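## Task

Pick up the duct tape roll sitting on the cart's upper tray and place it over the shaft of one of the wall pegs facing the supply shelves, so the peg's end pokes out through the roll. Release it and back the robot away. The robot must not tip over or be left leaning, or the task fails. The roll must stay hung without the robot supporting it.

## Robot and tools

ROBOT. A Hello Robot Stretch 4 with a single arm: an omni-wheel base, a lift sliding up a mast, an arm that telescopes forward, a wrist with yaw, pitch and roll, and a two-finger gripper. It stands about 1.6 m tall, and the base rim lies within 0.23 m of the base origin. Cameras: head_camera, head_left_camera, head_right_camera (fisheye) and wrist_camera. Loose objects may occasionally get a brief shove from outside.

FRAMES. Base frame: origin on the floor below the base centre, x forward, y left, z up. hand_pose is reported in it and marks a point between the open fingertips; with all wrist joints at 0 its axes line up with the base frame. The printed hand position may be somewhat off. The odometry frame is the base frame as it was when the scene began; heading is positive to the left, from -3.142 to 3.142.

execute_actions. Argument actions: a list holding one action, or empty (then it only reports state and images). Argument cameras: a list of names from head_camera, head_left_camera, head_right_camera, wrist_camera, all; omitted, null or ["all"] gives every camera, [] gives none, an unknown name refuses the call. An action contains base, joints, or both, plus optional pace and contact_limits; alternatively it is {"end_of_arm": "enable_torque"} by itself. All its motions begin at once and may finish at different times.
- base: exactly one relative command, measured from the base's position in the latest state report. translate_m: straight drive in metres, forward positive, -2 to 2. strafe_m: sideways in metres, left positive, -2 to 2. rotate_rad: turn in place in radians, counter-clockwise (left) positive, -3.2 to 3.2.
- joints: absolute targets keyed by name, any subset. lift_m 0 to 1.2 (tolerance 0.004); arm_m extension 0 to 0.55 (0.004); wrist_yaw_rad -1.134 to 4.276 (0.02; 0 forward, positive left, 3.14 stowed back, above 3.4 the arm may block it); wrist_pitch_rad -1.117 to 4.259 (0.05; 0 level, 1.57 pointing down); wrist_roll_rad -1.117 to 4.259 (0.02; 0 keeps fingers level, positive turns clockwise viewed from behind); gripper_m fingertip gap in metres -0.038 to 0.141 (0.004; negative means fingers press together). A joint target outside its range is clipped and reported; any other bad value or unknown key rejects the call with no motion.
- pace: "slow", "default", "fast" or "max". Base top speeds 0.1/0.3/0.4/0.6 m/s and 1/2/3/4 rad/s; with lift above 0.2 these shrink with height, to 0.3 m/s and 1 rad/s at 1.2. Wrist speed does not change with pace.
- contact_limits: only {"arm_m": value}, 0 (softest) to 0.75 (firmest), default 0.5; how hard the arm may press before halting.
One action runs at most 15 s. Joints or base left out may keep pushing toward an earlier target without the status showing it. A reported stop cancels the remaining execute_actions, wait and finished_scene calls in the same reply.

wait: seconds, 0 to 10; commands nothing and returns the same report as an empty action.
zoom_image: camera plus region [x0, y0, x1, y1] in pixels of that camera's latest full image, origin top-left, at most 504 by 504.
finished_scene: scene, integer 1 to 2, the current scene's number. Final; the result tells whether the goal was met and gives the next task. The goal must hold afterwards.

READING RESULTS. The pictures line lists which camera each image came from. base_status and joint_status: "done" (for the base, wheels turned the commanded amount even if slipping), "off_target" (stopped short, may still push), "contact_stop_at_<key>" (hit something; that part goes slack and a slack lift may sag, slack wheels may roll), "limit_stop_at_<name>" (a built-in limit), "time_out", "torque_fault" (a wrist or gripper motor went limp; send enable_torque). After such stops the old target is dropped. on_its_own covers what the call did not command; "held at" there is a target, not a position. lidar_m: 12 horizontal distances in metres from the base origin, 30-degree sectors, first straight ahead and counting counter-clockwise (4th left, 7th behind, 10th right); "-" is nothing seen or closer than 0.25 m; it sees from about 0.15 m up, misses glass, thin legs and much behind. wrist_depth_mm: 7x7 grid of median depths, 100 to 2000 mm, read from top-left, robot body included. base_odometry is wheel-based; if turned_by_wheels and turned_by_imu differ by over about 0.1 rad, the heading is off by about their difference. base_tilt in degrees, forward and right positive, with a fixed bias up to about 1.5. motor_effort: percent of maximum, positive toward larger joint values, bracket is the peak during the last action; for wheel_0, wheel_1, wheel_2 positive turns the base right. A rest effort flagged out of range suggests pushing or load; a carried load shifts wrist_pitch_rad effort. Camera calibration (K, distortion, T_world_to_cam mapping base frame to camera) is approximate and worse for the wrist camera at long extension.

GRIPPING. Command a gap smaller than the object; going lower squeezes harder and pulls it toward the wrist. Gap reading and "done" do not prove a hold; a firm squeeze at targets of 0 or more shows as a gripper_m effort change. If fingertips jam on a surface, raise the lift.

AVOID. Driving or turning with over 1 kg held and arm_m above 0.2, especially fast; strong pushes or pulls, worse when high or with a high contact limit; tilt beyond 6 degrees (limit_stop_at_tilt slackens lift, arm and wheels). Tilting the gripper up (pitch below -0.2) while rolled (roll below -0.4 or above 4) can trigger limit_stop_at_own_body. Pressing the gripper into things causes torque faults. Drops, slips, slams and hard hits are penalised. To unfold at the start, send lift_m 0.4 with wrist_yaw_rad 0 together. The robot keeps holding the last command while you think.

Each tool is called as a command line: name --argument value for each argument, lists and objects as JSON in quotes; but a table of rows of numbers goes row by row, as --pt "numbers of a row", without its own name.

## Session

execute_actions --actions '[{"joints":{"lift_m":0.9,"wrist_yaw_rad":0},"pace":"fast"}]'

Scene clock: 2.93 s.
base_odometry: x=+0.000 y=+0.000 heading=+0.000 (m, m, rad; odometry frame)
turned_by_wheels: +0.000 (rad since the last result)
turned_by_imu: +0.000 (rad since the last result)
base_tilt: forward=-0.9 right=-0.7 (deg)
lidar_m: 2.34 2.53 1.73 1.73 2.03 1.78 1.77 1.93 1.31 1.32 1.68 2.49
base_status: not commanded
joint_positions: lift_m=+0.900 arm_m=-0.002 wrist_yaw_rad=+0.000 wrist_pitch_rad=-0.007 wrist_roll_rad=+0.020 gripper_m=+0.057
joint_status: all done
motor_effort: lift_m=+24(29) arm_m=-1(1) wrist_yaw_rad=+1(3) wrist_pitch_rad=-10(9) wrist_roll_rad=-1(2) gripper_m=-2(3) wheel_0=-1(0) wheel_1=-1(1) wheel_2=+0(0) (%)
hand_pose: x=+0.4571 y=-0.0873 z=+1.0801 quat_wxyz=(+1.000, +0.010, -0.004, +0.000) (m; base frame)
wrist_depth_mm: - - - - - - 1983 / - - - - - - 1983 / - - - - - - - / - - - - - - - / - - - - - - - / - - - - 200 - - / - - - - - - -
pictures: head_camera, head_left_camera, head_right_camera, wrist_camera
camera_calibration (this result's frames):
wrist_camera: T_world_to_cam=[[0.0102717, -0.999942, -0.00336931, -0.0909669], [-0.0391858, 0.00296438, -0.999228, 1.13737], [0.999179, 0.0103957, -0.039153, -0.17612], [0, 0, 0, 1]] pos_world=[0.221478, -0.0925023, 1.12929]
Images, in order (width x height): head_camera 420x560, head_left_camera 420x672, head_right_camera 420x672, wrist_camera 616x392.

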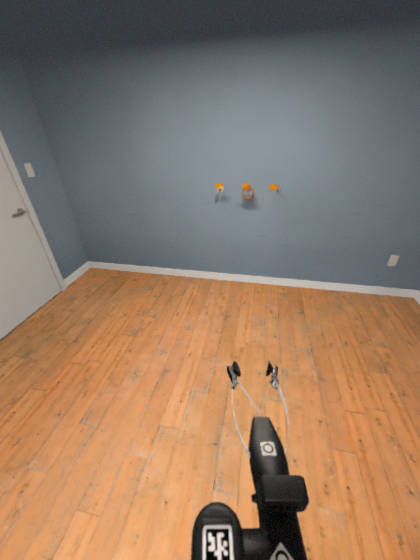

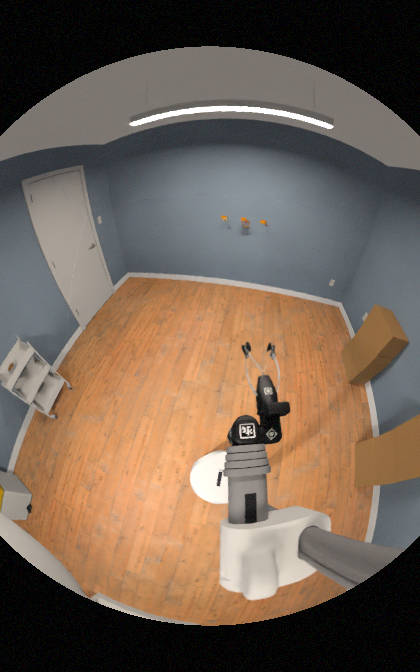

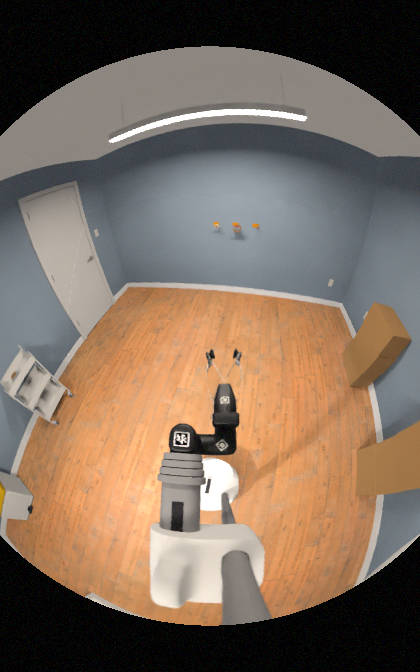

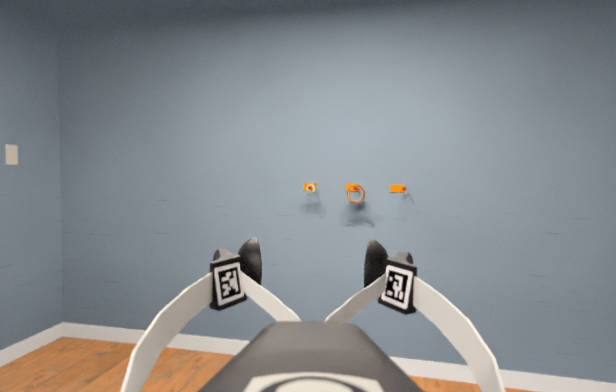

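Room is skewed about 0.15 rad; free peg is the right one.

execute_actions --actions '[{"base":{"rotate_rad":1.4},"joints":{"wrist_pitch_rad":1.57,"gripper_m":0.14},"pace":"fast"}]'

Scene clock: 5.53 s.
base_odometry: x=+0.000 y=+0.000 heading=+1.399 (m, m, rad; odometry frame)
turned_by_wheels: +1.399 (rad since the last result)
turned_by_imu: +1.431 (rad since the last result)
base_tilt: forward=-0.7 right=-0.8 (deg)
lidar_m: 1.71 1.98 1.81 1.75 2.17 1.67 1.30 1.65 1.93 2.35 2.63 2.22
base_status: done
joint_positions: lift_m=+0.900 arm_m=-0.002 wrist_yaw_rad=+0.000 wrist_pitch_rad=+1.570 wrist_roll_rad=+0.020 gripper_m=+0.140
joint_status: all done
motor_effort: lift_m=+23(24) arm_m=-1(1) wrist_yaw_rad=+0(0) wrist_pitch_rad=-2(2) wrist_roll_rad=+0(0) gripper_m=-1(1) wheel_0=-4(10) wheel_1=-4(5) wheel_2=-2(12) (%)
hand_pose: x=+0.1689 y=-0.0874 z=+0.7895 quat_wxyz=(+0.707, +0.007, +0.707, -0.007) (m; base frame)
wrist_depth_mm: 991 991 991 976 976 976 976 / 991 991 991 991 991 991 991 / 1008 1008 1008 991 991 991 991 / 1025 1008 1008 820 1008 1008 1008 / 1008 1025 809 809 1008 1008 1008 / 1025 1025 820 167 1025 1008 1008 / 1042 1042 1042 - 1025 1025 1025
pictures: head_camera, head_left_camera, head_right_camera, wrist_camera
camera_calibration (this result's frames):
wrist_camera: T_world_to_cam=[[-0.00343502, -0.999945, -0.00993018, -0.0815824], [-0.998955, 0.00297866, 0.045612, 0.172952], [-0.0455799, 0.0100765, -0.99891, 1.03471], [0, 0, 0, 1]] pos_world=[0.219653, -0.0925193, 1.02489]
Images, in order (width x height): head_camera 420x560, head_left_camera 420x672, head_right_camera 420x672, wrist_camera 616x392.

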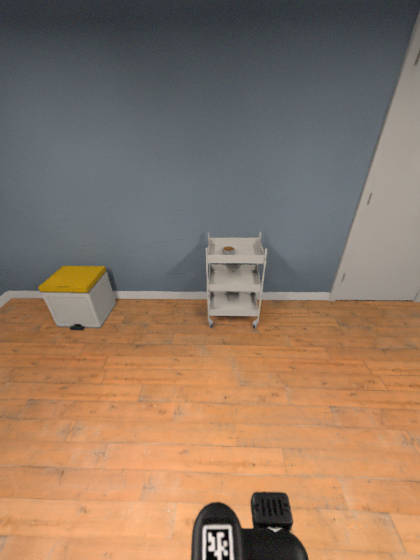

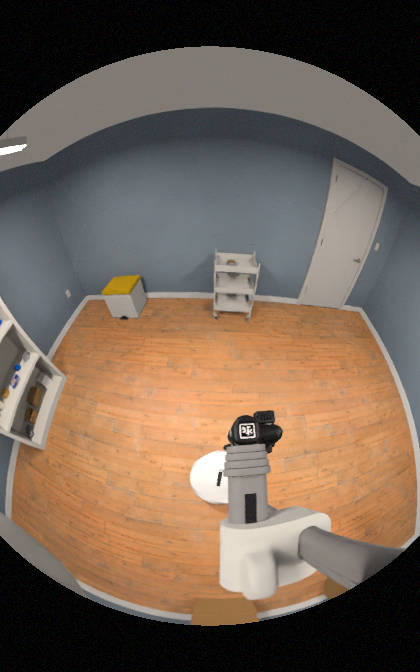

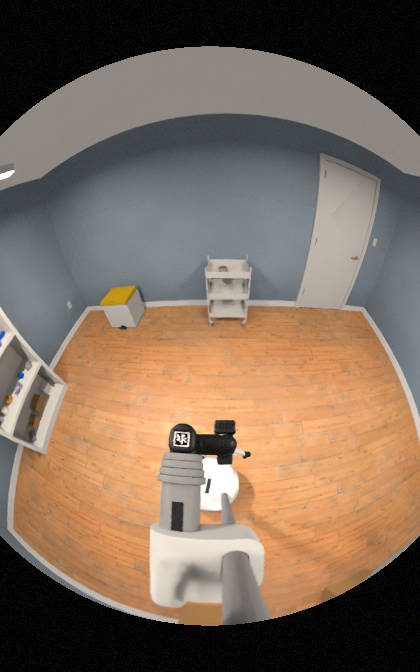

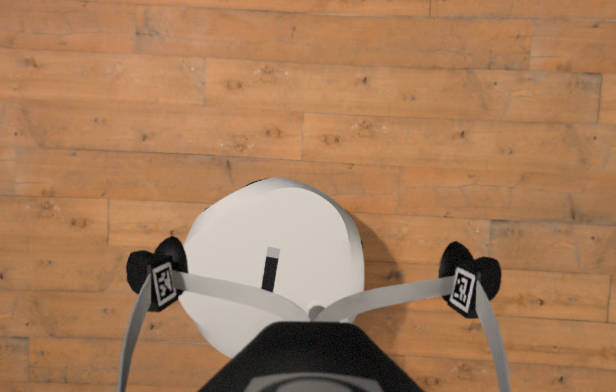

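execute_actions --actions '[{"base":{"translate_m":1.2},"pace":"fast"}]' --cameras '["head_camera"]'

Scene clock: 10.87 s.
base_odometry: x=+0.204 y=+1.182 heading=+1.400 (m, m, rad; odometry frame)
turned_by_wheels: +0.001 (rad since the last result)
turned_by_imu: -0.005 (rad since the last result)
base_tilt: forward=-0.9 right=-0.8 (deg)
lidar_m: 0.50 1.00 1.13 1.81 1.80 2.90 2.53 2.74 2.54 2.53 1.26 0.53
base_status: done
joint_positions: lift_m=+0.900 arm_m=-0.002 wrist_yaw_rad=+0.000 wrist_pitch_rad=+1.570 wrist_roll_rad=+0.020 gripper_m=+0.140
joint_status: not commanded
motor_effort: lift_m=+23(23) arm_m=-1(1) wrist_yaw_rad=+1(1) wrist_pitch_rad=-3(2) wrist_roll_rad=-1(1) gripper_m=-3(2) wheel_0=+5(11) wheel_1=+6(12) wheel_2=+0(15) (%)
hand_pose: x=+0.1689 y=-0.0874 z=+0.7895 quat_wxyz=(+0.707, +0.007, +0.707, -0.007) (m; base frame)
wrist_depth_mm: 991 991 991 854 854 976 960 / 991 991 991 991 991 991 976 / 1008 1008 1008 991 991 991 991 / 1025 1008 1008 809 991 991 991 / 1008 1025 809 809 1008 1008 1008 / 1042 1025 820 167 1025 1008 1025 / 1060 1042 1025 - 1025 1042 1025
pictures: head_camera
Images, in order (width x height): head_camera 420x560.

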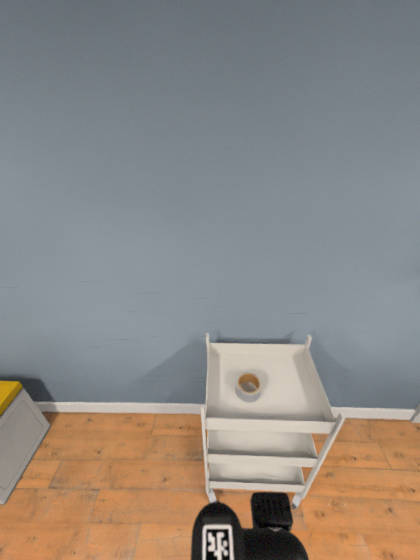

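execute_actions --actions '[{"base":{"strafe_m":-0.03},"joints":{"arm_m":0.485}}]' --cameras '["wrist_camera"]'

Scene clock: 14.07 s.
base_odometry: x=+0.234 y=+1.177 heading=+1.400 (m, m, rad; odometry frame)
turned_by_wheels: +0.000 (rad since the last result)
turned_by_imu: +0.000 (rad since the last result)
base_tilt: forward=-0.8 right=-0.7 (deg)
lidar_m: 0.51 0.99 1.19 1.83 1.85 2.92 2.50 2.74 2.51 2.51 1.30 0.51
base_status: done
joint_positions: lift_m=+0.900 arm_m=+0.484 wrist_yaw_rad=+0.000 wrist_pitch_rad=+1.570 wrist_roll_rad=+0.020 gripper_m=+0.140
joint_status: all done
motor_effort: lift_m=+23(23) arm_m=+4(8) wrist_yaw_rad=+1(0) wrist_pitch_rad=-2(2) wrist_roll_rad=-1(1) gripper_m=+6(1) wheel_0=+4(13) wheel_1=-2(8) wheel_2=+0(3) (%)
hand_pose: x=+0.6554 y=-0.0874 z=+0.7895 quat_wxyz=(+0.707, +0.007, +0.707, -0.007) (m; base frame)
wrist_depth_mm: 691 343 345 343 342 342 342 / 991 347 347 347 345 345 343 / 1008 351 351 349 349 347 347 / 1025 355 353 353 351 351 349 / 1025 349 359 355 355 353 353 / 1042 359 362 167 357 355 355 / 1042 353 364 - 362 359 359
pictures: wrist_camera
camera_calibration (this result's frames):
wrist_camera: T_world_to_cam=[[-0.00330401, -0.999945, -0.00992999, -0.0799973], [-0.998953, 0.00284724, 0.0456662, 0.658859], [-0.0456354, 0.0100705, -0.998907, 1.05692], [0, 0, 0, 1]] pos_world=[0.706138, -0.0925126, 1.02488]
Images, in order (width x height): wrist_camera 616x392.

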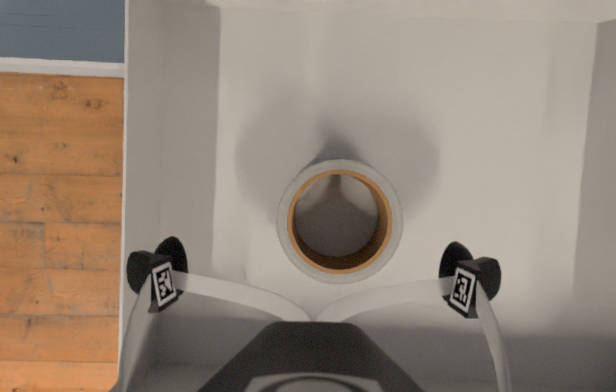

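execute_actions --actions '[{"base":{"strafe_m":-0.016},"joints":{"arm_m":0.509}}]' --cameras '[]'

execute_actions --actions '[{"joints":{"lift_m":0.8}}]' --cameras '["wrist_camera"]'

execute_actions --actions '[{"joints":{"gripper_m":0.045}}]' --cameras '["wrist_camera"]'

execute_actions --actions '[{"joints":{"lift_m":0.95}}]' --cameras '["wrist_camera"]'

Scene clock: 16.10 s.
base_odometry: x=+0.249 y=+1.175 heading=+1.400 (m, m, rad; odometry frame)
turned_by_wheels: +0.000 (rad since the last result)
turned_by_imu: +0.001 (rad since the last result)
base_tilt: forward=-0.8 right=-0.9 (deg)
lidar_m: 0.49 0.99 1.18 1.87 1.87 2.91 2.50 2.74 2.51 2.47 1.30 0.53
base_status: done
joint_positions: lift_m=+0.900 arm_m=+0.508 wrist_yaw_rad=+0.000 wrist_pitch_rad=+1.570 wrist_roll_rad=+0.020 gripper_m=+0.140
joint_status: all done
motor_effort: lift_m=+23(23) arm_m=+5(5) wrist_yaw_rad=+1(0) wrist_pitch_rad=-3(2) wrist_roll_rad=+0(1) gripper_m=+0(0) wheel_0=+5(12) wheel_1=-2(10) wheel_2=+0(1) (%)
hand_pose: x=+0.6793 y=-0.0874 z=+0.7895 quat_wxyz=(+0.707, +0.007, +0.707, -0.007) (m; base frame)
wrist_depth_mm: 627 310 324 320 330 322 315 / 1008 343 349 347 347 345 343 / 1008 347 351 351 349 349 347 / 1008 353 355 353 353 351 349 / 1042 310 357 355 355 353 353 / 1025 317 362 167 357 355 357 / 1025 364 364 - 362 362 359
pictures: none
No camera images: the call's "cameras" was empty. Leave "cameras" out to get every camera's image.

Scene clock: 17.53 s.
base_odometry: x=+0.249 y=+1.175 heading=+1.400 (m, m, rad; odometry frame)
turned_by_wheels: +0.000 (rad since the last result)
turned_by_imu: +0.000 (rad since the last result)
base_tilt: forward=-0.8 right=-0.8 (deg)
lidar_m: 0.50 0.98 1.21 1.84 1.85 2.92 2.52 2.75 2.54 2.48 1.30 0.53
base_status: not commanded
joint_positions: lift_m=+0.800 arm_m=+0.508 wrist_yaw_rad=+0.000 wrist_pitch_rad=+1.570 wrist_roll_rad=+0.020 gripper_m=+0.140
joint_status: all done
motor_effort: lift_m=+17(23) arm_m=+4(5) wrist_yaw_rad=+0(1) wrist_pitch_rad=-2(1) wrist_roll_rad=-1(1) gripper_m=+1(2) wheel_0=+5(5) wheel_1=-3(3) wheel_2=+0(0) (%)
hand_pose: x=+0.6793 y=-0.0874 z=+0.6901 quat_wxyz=(+0.707, +0.007, +0.707, -0.007) (m; base frame)
wrist_depth_mm: 217 249 248 247 247 246 245 / 219 251 251 250 249 248 248 / 221 254 252 252 252 250 250 / 223 256 255 253 254 253 252 / 225 257 256 257 254 254 253 / 229 260 230 167 210 255 257 / 232 263 262 - 259 259 258
pictures: wrist_camera
camera_calibration (this result's frames):
wrist_camera: T_world_to_cam=[[-0.00338218, -0.999945, -0.00992958, -0.0808532], [-0.998947, 0.00292415, 0.045786, 0.687248], [-0.0457544, 0.010074, -0.998902, 0.95872], [0, 0, 0, 1]] pos_world=[0.730117, -0.0925165, 0.925398]
Images, in order (width x height): wrist_camera 616x392.

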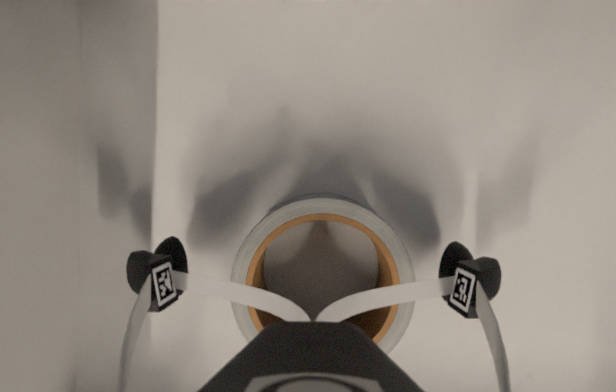

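Scene clock: 19.50 s.
base_odometry: x=+0.249 y=+1.175 heading=+1.400 (m, m, rad; odometry frame)
turned_by_wheels: +0.000 (rad since the last result)
turned_by_imu: +0.000 (rad since the last result)
base_tilt: forward=-0.8 right=-0.7 (deg)
lidar_m: 0.49 0.99 1.20 1.85 1.86 2.93 2.50 2.70 2.51 2.49 1.29 0.53
base_status: not commanded
joint_positions: lift_m=+0.800 arm_m=+0.508 wrist_yaw_rad=+0.000 wrist_pitch_rad=+1.570 wrist_roll_rad=+0.020 gripper_m=+0.045
joint_status: all done
motor_effort: lift_m=+17(17) arm_m=+4(5) wrist_yaw_rad=+0(0) wrist_pitch_rad=-3(3) wrist_roll_rad=-1(0) gripper_m=-24(24) wheel_0=+5(5) wheel_1=-2(2) wheel_2=+0(0) (%)
hand_pose: x=+0.6793 y=-0.0874 z=+0.6900 quat_wxyz=(+0.707, +0.007, +0.707, -0.007) (m; base frame)
wrist_depth_mm: 216 249 248 247 247 246 245 / 219 251 250 249 249 248 247 / 220 253 252 251 251 249 249 / 223 255 254 236 253 252 251 / 226 257 211 256 212 254 254 / 228 181 193 257 194 181 255 / 232 263 262 - 259 259 257
pictures: wrist_camera
camera_calibration (this result's frames):
wrist_camera: T_world_to_cam=[[-0.00338246, -0.999945, -0.00992958, -0.0808532], [-0.998947, 0.00292442, 0.045786, 0.68725], [-0.0457544, 0.010074, -0.998902, 0.958704], [0, 0, 0, 1]] pos_world=[0.730118, -0.0925165, 0.925382]
Images, in order (width x height): wrist_camera 616x392.

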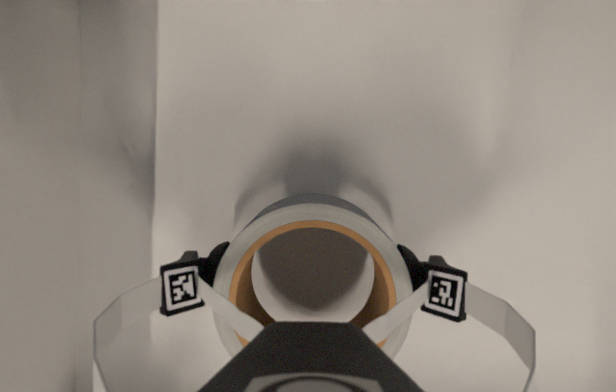

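Scene clock: 21.20 s.
base_odometry: x=+0.249 y=+1.175 heading=+1.400 (m, m, rad; odometry frame)
turned_by_wheels: +0.000 (rad since the last result)
turned_by_imu: +0.000 (rad since the last result)
base_tilt: forward=-0.8 right=-0.7 (deg)
lidar_m: 0.48 0.99 1.21 1.86 1.90 2.91 2.51 2.74 2.52 2.50 1.29 0.52
base_status: not commanded
joint_positions: lift_m=+0.950 arm_m=+0.508 wrist_yaw_rad=+0.000 wrist_pitch_rad=+1.570 wrist_roll_rad=+0.020 gripper_m=+0.045
joint_status: all done
motor_effort: lift_m=+26(24) arm_m=+4(5) wrist_yaw_rad=+0(0) wrist_pitch_rad=-2(3) wrist_roll_rad=-1(1) gripper_m=-20(23) wheel_0=+5(6) wheel_1=-3(2) wheel_2=+0(0) (%)
hand_pose: x=+0.6793 y=-0.0874 z=+0.8393 quat_wxyz=(+0.707, +0.007, +0.707, -0.007) (m; base frame)
wrist_depth_mm: 627 366 387 492 484 477 500 / 1025 809 397 397 394 392 392 / 1060 1060 399 399 399 397 394 / 1078 1060 404 399 402 402 397 / 1098 1078 211 404 212 404 399 / 1078 182 193 410 194 181 404 / 1098 382 410 - 410 410 397
pictures: wrist_camera
camera_calibration (this result's frames):
wrist_camera: T_world_to_cam=[[-0.00338204, -0.999945, -0.00992964, -0.0793711], [-0.998948, 0.00292417, 0.0457685, 0.680438], [-0.0457369, 0.010074, -0.998903, 1.10781], [0, 0, 0, 1]] pos_world=[0.730122, -0.0925165, 1.07467]
Images, in order (width x height): wrist_camera 616x392.

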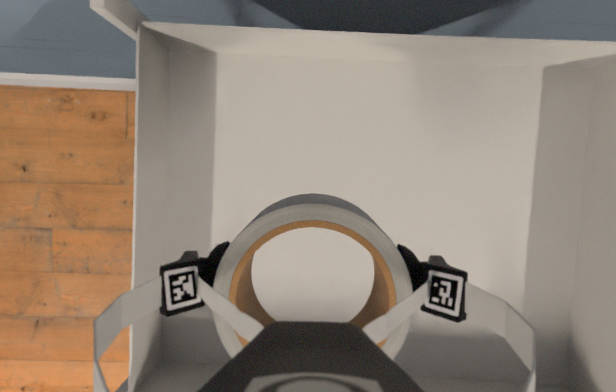

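execute_actions --actions '[{"joints":{"arm_m":0.0,"wrist_pitch_rad":0}}]' --cameras '[]'

execute_actions --actions '[{"base":{"rotate_rad":-1.57},"joints":{"lift_m":0.93}}]' --cameras '[]'

execute_actions --actions '[{"base":{"strafe_m":-1.27}}]' --cameras '[]'

execute_actions --actions '[{"base":{"translate_m":1.2}}]' --cameras '["head_camera","wrist_camera"]'

Scene clock: 25.83 s.
base_odometry: x=+0.249 y=+1.175 heading=+1.400 (m, m, rad; odometry frame)
turned_by_wheels: +0.000 (rad since the last result)
turned_by_imu: +0.001 (rad since the last result)
base_tilt: forward=-0.8 right=-0.8 (deg)
lidar_m: 0.43 1.00 1.20 1.85 1.86 2.90 2.51 2.71 2.51 2.49 1.33 0.53
base_status: not commanded
joint_positions: lift_m=+0.950 arm_m=+0.001 wrist_yaw_rad=+0.000 wrist_pitch_rad=+0.004 wrist_roll_rad=+0.020 gripper_m=+0.045
joint_status: all done
motor_effort: lift_m=+26(26) arm_m=-4(6) wrist_yaw_rad=+1(0) wrist_pitch_rad=-14(15) wrist_roll_rad=-1(0) gripper_m=-24(20) wheel_0=+5(5) wheel_1=-2(2) wheel_2=+0(0) (%)
hand_pose: x=+0.4602 y=-0.0874 z=+1.1266 quat_wxyz=(+1.000, +0.010, +0.002, +0.000) (m; base frame)
wrist_depth_mm: 707 699 691 691 683 676 676 / 715 707 699 699 683 676 676 / 715 715 707 699 699 683 683 / 723 715 715 699 707 691 691 / 732 723 211 707 212 699 691 / 741 182 193 723 194 181 699 / 750 741 732 - 715 715 707
pictures: none
No camera images: the call's "cameras" was empty. Leave "cameras" out to get every camera's image.

Scene clock: 28.00 s.
base_odometry: x=+0.249 y=+1.175 heading=-0.169 (m, m, rad; odometry frame)
turned_by_wheels: -1.569 (rad since the last result)
turned_by_imu: -1.604 (rad since the last result)
base_tilt: forward=-0.9 right=-0.7 (deg)
lidar_m: 2.48 1.30 0.54 0.49 1.01 1.20 1.86 1.84 2.90 2.50 2.71 2.52
base_status: done
joint_positions: lift_m=+0.930 arm_m=+0.001 wrist_yaw_rad=+0.000 wrist_pitch_rad=+0.004 wrist_roll_rad=+0.020 gripper_m=+0.045
joint_status: all done
motor_effort: lift_m=+19(25) arm_m=-5(5) wrist_yaw_rad=+1(1) wrist_pitch_rad=-14(15) wrist_roll_rad=-1(1) gripper_m=-17(22) wheel_0=+5(9) wheel_1=+6(12) wheel_2=+4(11) (%)
hand_pose: x=+0.4602 y=-0.0875 z=+1.1072 quat_wxyz=(+1.000, +0.010, +0.002, +0.000) (m; base frame)
wrist_depth_mm: 1397 - - - - - - / 1430 - - - - - - / 1430 - - - - - - / 1430 - - - - - - / 1430 - 211 - 212 - - / 1430 182 194 - 194 181 - / 1430 - - - - - -
pictures: none
No camera images: the call's "cameras" was empty. Leave "cameras" out to get every camera's image.

Scene clock: 33.57 s.
base_odometry: x=+0.036 y=-0.077 heading=-0.169 (m, m, rad; odometry frame)
turned_by_wheels: +0.000 (rad since the last result)
turned_by_imu: -0.002 (rad since the last result)
base_tilt: forward=-0.9 right=-0.8 (deg)
lidar_m: 2.31 2.59 2.30 1.76 2.12 1.90 1.80 2.13 1.61 1.21 1.61 1.83
base_status: done
joint_positions: lift_m=+0.930 arm_m=+0.001 wrist_yaw_rad=+0.000 wrist_pitch_rad=+0.004 wrist_roll_rad=+0.020 gripper_m=+0.045
joint_status: not commanded
motor_effort: lift_m=+19(19) arm_m=-4(5) wrist_yaw_rad=+1(1) wrist_pitch_rad=-15(14) wrist_roll_rad=-1(1) gripper_m=-25(20) wheel_0=+3(12) wheel_1=-5(8) wheel_2=+0(3) (%)
hand_pose: x=+0.4602 y=-0.0874 z=+1.1072 quat_wxyz=(+1.000, +0.010, +0.002, +0.000) (m; base frame)
wrist_depth_mm: - - - - - - - / - - - - - - - / - - - - - - - / - - - - - - - / - - 211 - 213 - - / - 182 193 - 194 181 - / - - - - - - -
pictures: none
No camera images: the call's "cameras" was empty. Leave "cameras" out to get every camera's image.

Scene clock: 39.07 s.
base_odometry: x=+1.219 y=-0.278 heading=-0.168 (m, m, rad; odometry frame)
turned_by_wheels: +0.000 (rad since the last result)
turned_by_imu: -0.006 (rad since the last result)
base_tilt: forward=-0.8 right=-0.8 (deg)
lidar_m: 1.11 1.20 1.85 2.16 1.99 2.94 3.11 1.81 1.57 1.26 1.64 1.30
base_status: done
joint_positions: lift_m=+0.930 arm_m=+0.001 wrist_yaw_rad=+0.000 wrist_pitch_rad=+0.004 wrist_roll_rad=+0.020 gripper_m=+0.045
joint_status: not commanded
motor_effort: lift_m=+19(19) arm_m=-4(5) wrist_yaw_rad=+0(1) wrist_pitch_rad=-14(14) wrist_roll_rad=+0(1) gripper_m=-17(20) wheel_0=+4(9) wheel_1=+4(12) wheel_2=-2(11) (%)
hand_pose: x=+0.4602 y=-0.0874 z=+1.1072 quat_wxyz=(+1.000, +0.010, +0.002, +0.000) (m; base frame)
wrist_depth_mm: 1008 1008 991 991 991 991 976 / 1008 1008 1008 991 991 976 976 / 1025 1025 1008 1008 1008 991 991 / 1025 1025 1025 1008 1008 1008 991 / 1042 1025 211 1042 213 1008 1025 / 1060 182 194 1042 194 181 1025 / 1078 1060 1060 - 1042 1060 1025
pictures: head_camera, wrist_camera
camera_calibration (this result's frames):
wrist_camera: T_world_to_cam=[[0.0099764, -0.999944, -0.00348008, -0.0907221], [-0.0507227, 0.00296972, -0.998708, 1.16932], [0.998663, 0.01014, -0.0506903, -0.165087], [0, 0, 0, 1]] pos_world=[0.225082, -0.0925156, 1.15912]
Images, in order (width x height): head_camera 420x560, wrist_camera 616x392.

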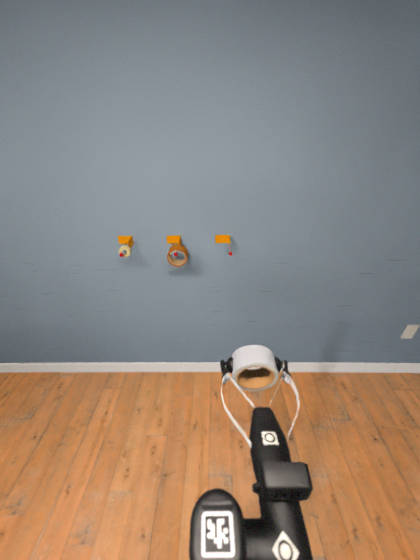

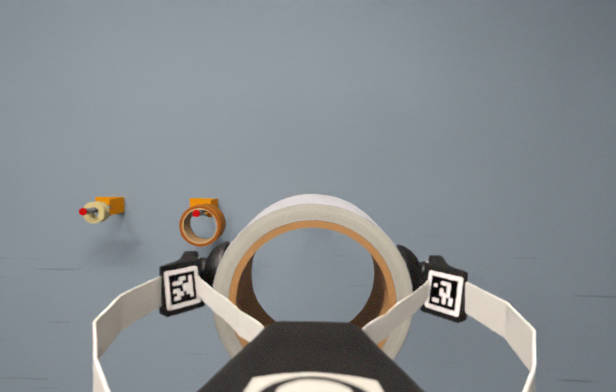

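execute_actions --actions '[{"base":{"translate_m":0.45},"joints":{"lift_m":0.905}}]' --cameras '["head_camera","wrist_camera"]'

Scene clock: 42.73 s.
base_odometry: x=+1.663 y=-0.353 heading=-0.168 (m, m, rad; odometry frame)
turned_by_wheels: +0.001 (rad since the last result)
turned_by_imu: -0.002 (rad since the last result)
base_tilt: forward=-0.9 right=-0.6 (deg)
lidar_m: 0.64 0.70 1.16 2.13 2.20 3.19 4.07 1.89 1.32 1.28 1.13 0.79
base_status: done
joint_positions: lift_m=+0.905 arm_m=+0.001 wrist_yaw_rad=+0.000 wrist_pitch_rad=+0.004 wrist_roll_rad=+0.020 gripper_m=+0.045
joint_status: all done
motor_effort: lift_m=+18(18) arm_m=-4(5) wrist_yaw_rad=+0(0) wrist_pitch_rad=-14(14) wrist_roll_rad=-1(1) gripper_m=-24(17) wheel_0=+4(9) wheel_1=+5(8) wheel_2=-2(11) (%)
hand_pose: x=+0.4602 y=-0.0874 z=+1.0823 quat_wxyz=(+1.000, +0.010, +0.002, +0.000) (m; base frame)
wrist_depth_mm: 569 564 559 559 554 549 554 / 569 569 564 564 559 559 554 / 574 580 574 569 564 559 564 / 585 580 580 569 569 569 564 / 585 574 211 585 213 574 574 / 597 182 194 580 195 181 574 / 597 597 591 - 585 585 580
pictures: head_camera, wrist_camera
camera_calibration (this result's frames):
wrist_camera: T_world_to_cam=[[0.00998945, -0.999944, -0.00348021, -0.0908109], [-0.0507366, 0.00296905, -0.998708, 1.14445], [0.998662, 0.0101531, -0.0507041, -0.166333], [0, 0, 0, 1]] pos_world=[0.225083, -0.0925149, 1.13422]
Images, in order (width x height): head_camera 420x560, wrist_camera 616x392.

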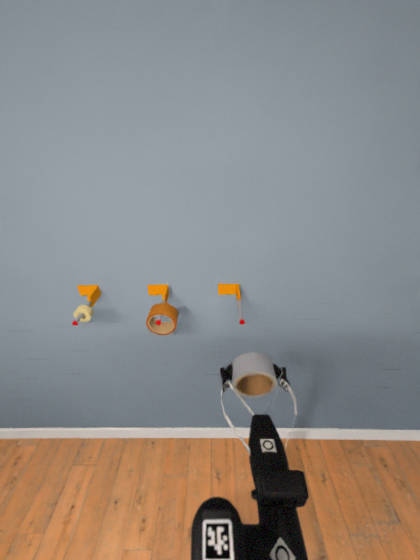

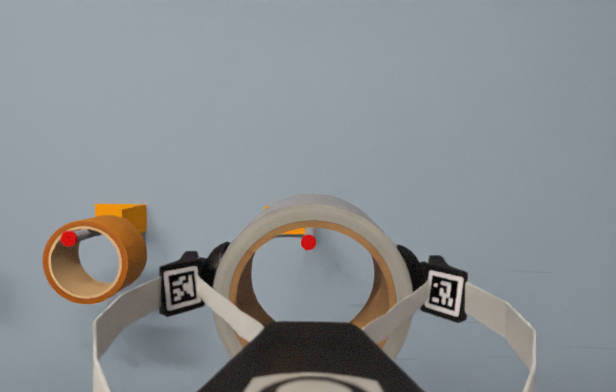

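execute_actions --actions '[{"joints":{"arm_m":0.12}}]' --cameras '["wrist_camera"]'

Scene clock: 44.67 s.
base_odometry: x=+1.663 y=-0.353 heading=-0.168 (m, m, rad; odometry frame)
turned_by_wheels: +0.000 (rad since the last result)
turned_by_imu: +0.000 (rad since the last result)
base_tilt: forward=-0.8 right=-0.8 (deg)
lidar_m: 0.65 0.73 1.17 2.12 2.23 3.16 4.05 1.88 1.31 1.31 1.11 0.83
base_status: not commanded
joint_positions: lift_m=+0.905 arm_m=+0.119 wrist_yaw_rad=+0.000 wrist_pitch_rad=+0.004 wrist_roll_rad=+0.020 gripper_m=+0.045
joint_status: all done
motor_effort: lift_m=+18(18) arm_m=+4(5) wrist_yaw_rad=+1(1) wrist_pitch_rad=-14(15) wrist_roll_rad=-1(1) gripper_m=-22(20) wheel_0=+4(4) wheel_1=+5(6) wheel_2=-2(2) (%)
hand_pose: x=+0.5786 y=-0.0874 z=+1.0823 quat_wxyz=(+1.000, +0.010, +0.002, +0.000) (m; base frame)
wrist_depth_mm: 449 445 445 445 442 442 439 / 452 452 449 449 445 442 442 / 459 455 452 452 449 449 449 / 459 462 459 452 455 452 449 / 351 466 211 459 212 455 452 / 359 182 193 466 194 181 459 / 477 477 473 - 466 466 462
pictures: wrist_camera
camera_calibration (this result's frames):
wrist_camera: T_world_to_cam=[[0.0100189, -0.999944, -0.00347908, -0.0920039], [-0.0506361, 0.00296745, -0.998713, 1.15043], [0.998667, 0.0101822, -0.0506035, -0.284737], [0, 0, 0, 1]] pos_world=[0.343533, -0.0925133, 1.13422]
Images, in order (width x height): wrist_camera 616x392.

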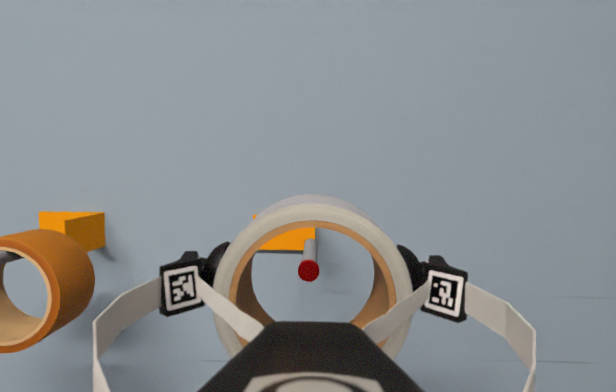

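execute_actions --actions '[{"joints":{"arm_m":0.235},"pace":"slow","contact_limits":{"arm_m":0.2}}]' --cameras '["wrist_camera"]'

Scene clock: 47.57 s.
base_odometry: x=+1.663 y=-0.353 heading=-0.168 (m, m, rad; odometry frame)
turned_by_wheels: +0.000 (rad since the last result)
turned_by_imu: +0.000 (rad since the last result)
base_tilt: forward=-0.9 right=-0.8 (deg)
lidar_m: 0.67 0.69 1.18 2.13 2.23 3.20 4.09 1.87 1.31 1.28 1.13 0.84
base_status: not commanded
joint_positions: lift_m=+0.905 arm_m=+0.234 wrist_yaw_rad=+0.000 wrist_pitch_rad=+0.004 wrist_roll_rad=+0.020 gripper_m=+0.045
joint_status: all done
motor_effort: lift_m=+18(18) arm_m=+5(4) wrist_yaw_rad=+0(0) wrist_pitch_rad=-15(14) wrist_roll_rad=+0(0) gripper_m=-18(20) wheel_0=+4(5) wheel_1=+5(5) wheel_2=-2(2) (%)
contact_limits: arm_m 0.2
hand_pose: x=+0.6936 y=-0.0874 z=+1.0823 quat_wxyz=(+1.000, +0.010, +0.002, +0.000) (m; base frame)
wrist_depth_mm: 336 336 334 334 330 330 329 / 340 338 336 336 334 332 330 / 343 342 340 338 336 336 336 / 347 345 345 340 342 340 338 / 347 347 211 340 213 342 342 / 355 182 193 347 194 181 345 / 359 355 353 - 349 349 347
pictures: wrist_camera
camera_calibration (this result's frames):
wrist_camera: T_world_to_cam=[[0.00997785, -0.999944, -0.00347905, -0.0931391], [-0.050636, 0.0029695, -0.998713, 1.15625], [0.998667, 0.0101412, -0.0506036, -0.399549], [0, 0, 0, 1]] pos_world=[0.458494, -0.0925155, 1.13422]
Images, in order (width x height): wrist_camera 616x392.

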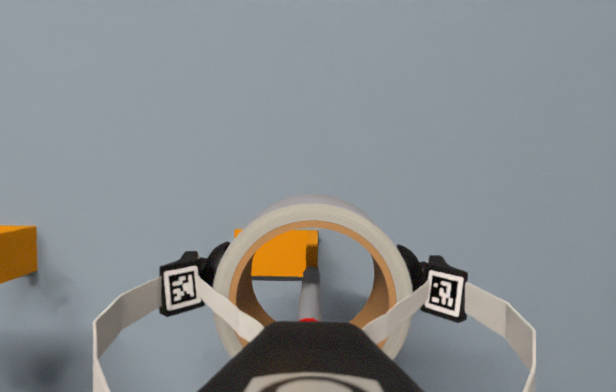

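Peg is low in the hole; lower about 0.03.

execute_actions --actions '[{"joints":{"lift_m":0.875},"pace":"slow"}]' --cameras '["wrist_camera"]'

execute_actions --actions '[{"joints":{"gripper_m":0.14}}]' --cameras '["wrist_camera"]'

execute_actions --actions '[{"joints":{"arm_m":0.0},"base":{"translate_m":-0.2}}]' --cameras '["wrist_camera","head_camera"]'

Scene clock: 49.70 s.
base_odometry: x=+1.663 y=-0.353 heading=-0.168 (m, m, rad; odometry frame)
turned_by_wheels: +0.000 (rad since the last result)
turned_by_imu: +0.000 (rad since the last result)
base_tilt: forward=-1.0 right=-0.8 (deg)
lidar_m: 0.66 0.69 1.17 2.14 2.22 3.14 4.08 1.87 1.33 1.27 1.13 0.85
base_status: not commanded
joint_positions: lift_m=+0.875 arm_m=+0.234 wrist_yaw_rad=+0.000 wrist_pitch_rad=+0.004 wrist_roll_rad=+0.020 gripper_m=+0.045
joint_status: all done
motor_effort: lift_m=+17(16) arm_m=+5(5) wrist_yaw_rad=+0(1) wrist_pitch_rad=-14(14) wrist_roll_rad=-1(1) gripper_m=-20(21) wheel_0=+4(4) wheel_1=+5(5) wheel_2=-2(2) (%)
hand_pose: x=+0.6936 y=-0.0874 z=+1.0523 quat_wxyz=(+1.000, +0.010, +0.002, +0.000) (m; base frame)
wrist_depth_mm: 336 336 334 332 332 330 329 / 340 338 338 336 334 332 330 / 343 343 340 340 338 336 334 / 345 345 343 342 340 338 338 / 351 349 211 338 213 340 342 / 353 182 193 349 194 181 343 / 357 357 353 - 349 349 345
pictures: wrist_camera
camera_calibration (this result's frames):
wrist_camera: T_world_to_cam=[[0.00997755, -0.999944, -0.00347915, -0.0932431], [-0.0506377, 0.00296959, -0.998713, 1.12634], [0.998667, 0.0101409, -0.0506053, -0.401064], [0, 0, 0, 1]] pos_world=[0.458496, -0.0925155, 1.10427]
Images, in order (width x height): wrist_camera 616x392.

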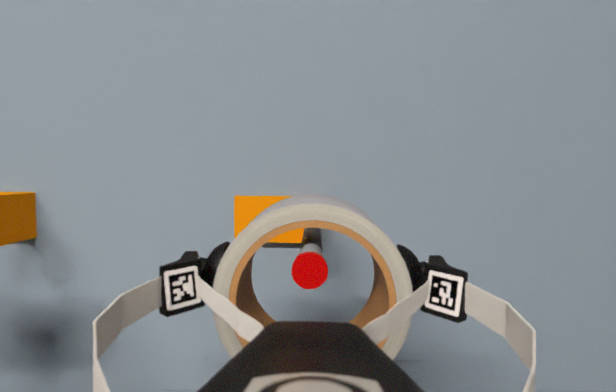

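Scene clock: 51.67 s.
base_odometry: x=+1.663 y=-0.353 heading=-0.168 (m, m, rad; odometry frame)
turned_by_wheels: +0.000 (rad since the last result)
turned_by_imu: +0.000 (rad since the last result)
base_tilt: forward=-0.8 right=-0.7 (deg)
lidar_m: 0.68 0.68 1.20 2.12 2.25 3.16 4.07 1.90 1.31 1.30 1.13 0.84
base_status: not commanded
joint_positions: lift_m=+0.875 arm_m=+0.234 wrist_yaw_rad=+0.000 wrist_pitch_rad=+0.003 wrist_roll_rad=+0.020 gripper_m=+0.140
joint_status: all done
motor_effort: lift_m=+17(17) arm_m=+5(5) wrist_yaw_rad=+0(0) wrist_pitch_rad=-10(14) wrist_roll_rad=+0(1) gripper_m=-3(23) wheel_0=+5(4) wheel_1=+5(6) wheel_2=-2(2) (%)
hand_pose: x=+0.6936 y=-0.0874 z=+1.0528 quat_wxyz=(+1.000, +0.010, +0.001, +0.000) (m; base frame)
wrist_depth_mm: 336 336 334 334 332 330 330 / 340 338 338 336 334 332 332 / 343 342 342 338 338 336 334 / 345 345 343 342 340 340 338 / 351 347 347 216 345 342 340 / 353 351 237 167 220 343 343 / 357 355 353 - 349 349 347
pictures: wrist_camera
camera_calibration (this result's frames):
wrist_camera: T_world_to_cam=[[0.00997282, -0.999944, -0.00346456, -0.0932567], [-0.0491347, 0.00297052, -0.998788, 1.12581], [0.998742, 0.010131, -0.0491023, -0.402688], [0, 0, 0, 1]] pos_world=[0.458428, -0.0925161, 1.10435]
Images, in order (width x height): wrist_camera 616x392.

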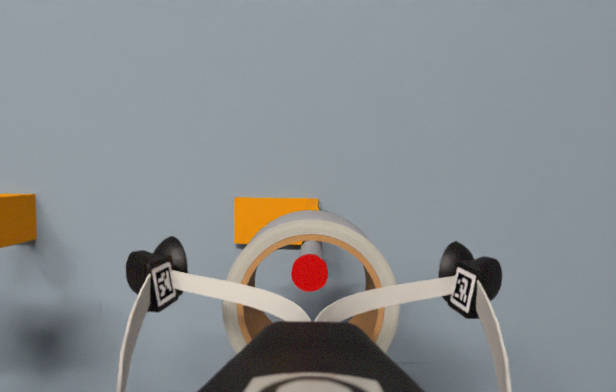

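Scene clock: 53.73 s.
base_odometry: x=+1.466 y=-0.320 heading=-0.168 (m, m, rad; odometry frame)
turned_by_wheels: -0.001 (rad since the last result)
turned_by_imu: +0.001 (rad since the last result)
base_tilt: forward=-0.8 right=-0.7 (deg)
lidar_m: 0.84 0.96 1.48 2.15 2.09 3.12 3.86 1.78 1.30 1.28 1.42 1.05
base_status: done
joint_positions: lift_m=+0.875 arm_m=+0.001 wrist_yaw_rad=+0.000 wrist_pitch_rad=+0.002 wrist_roll_rad=+0.020 gripper_m=+0.140
joint_status: all done
motor_effort: lift_m=+17(17) arm_m=-4(7) wrist_yaw_rad=+1(0) wrist_pitch_rad=-9(10) wrist_roll_rad=+0(1) gripper_m=+1(3) wheel_0=-5(9) wheel_1=-5(7) wheel_2=+2(11) (%)
hand_pose: x=+0.4601 y=-0.0875 z=+1.0529 quat_wxyz=(+1.000, +0.010, +0.001, +0.000) (m; base frame)
wrist_depth_mm: 759 759 750 750 750 741 741 / 768 768 759 759 759 759 750 / 778 768 768 768 759 759 759 / 778 778 768 768 768 768 759 / 788 778 778 778 778 768 768 / 798 788 788 167 778 778 768 / 798 798 798 - 788 788 778
pictures: head_camera, wrist_camera
camera_calibration (this result's frames):
wrist_camera: T_world_to_cam=[[0.00977249, -0.999946, -0.00346195, -0.0908971], [-0.0488763, 0.00298031, -0.9988, 1.11431], [0.998757, 0.00992998, -0.0488446, -0.169826], [0, 0, 0, 1]] pos_world=[0.224966, -0.0925268, 1.10436]
Images, in order (width x height): head_camera 420x560, wrist_camera 616x392.

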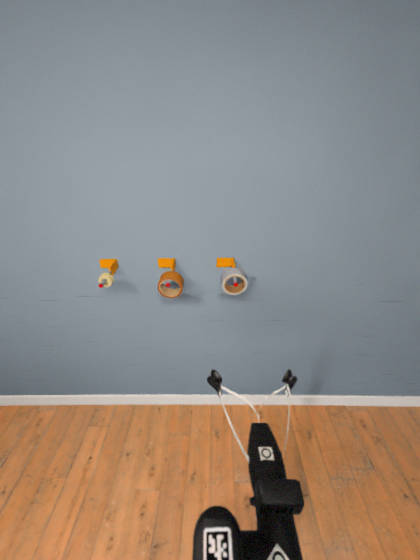

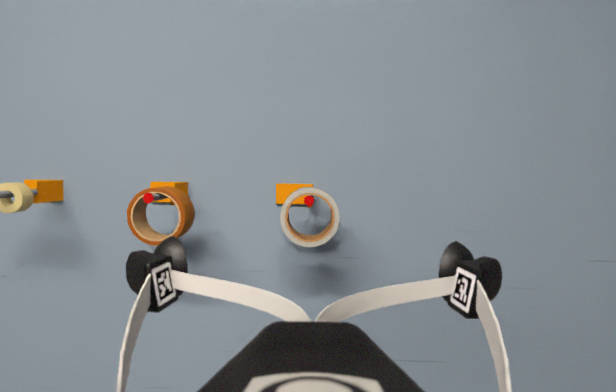

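finished_scene --scene 2

The scene is finished: the task was done.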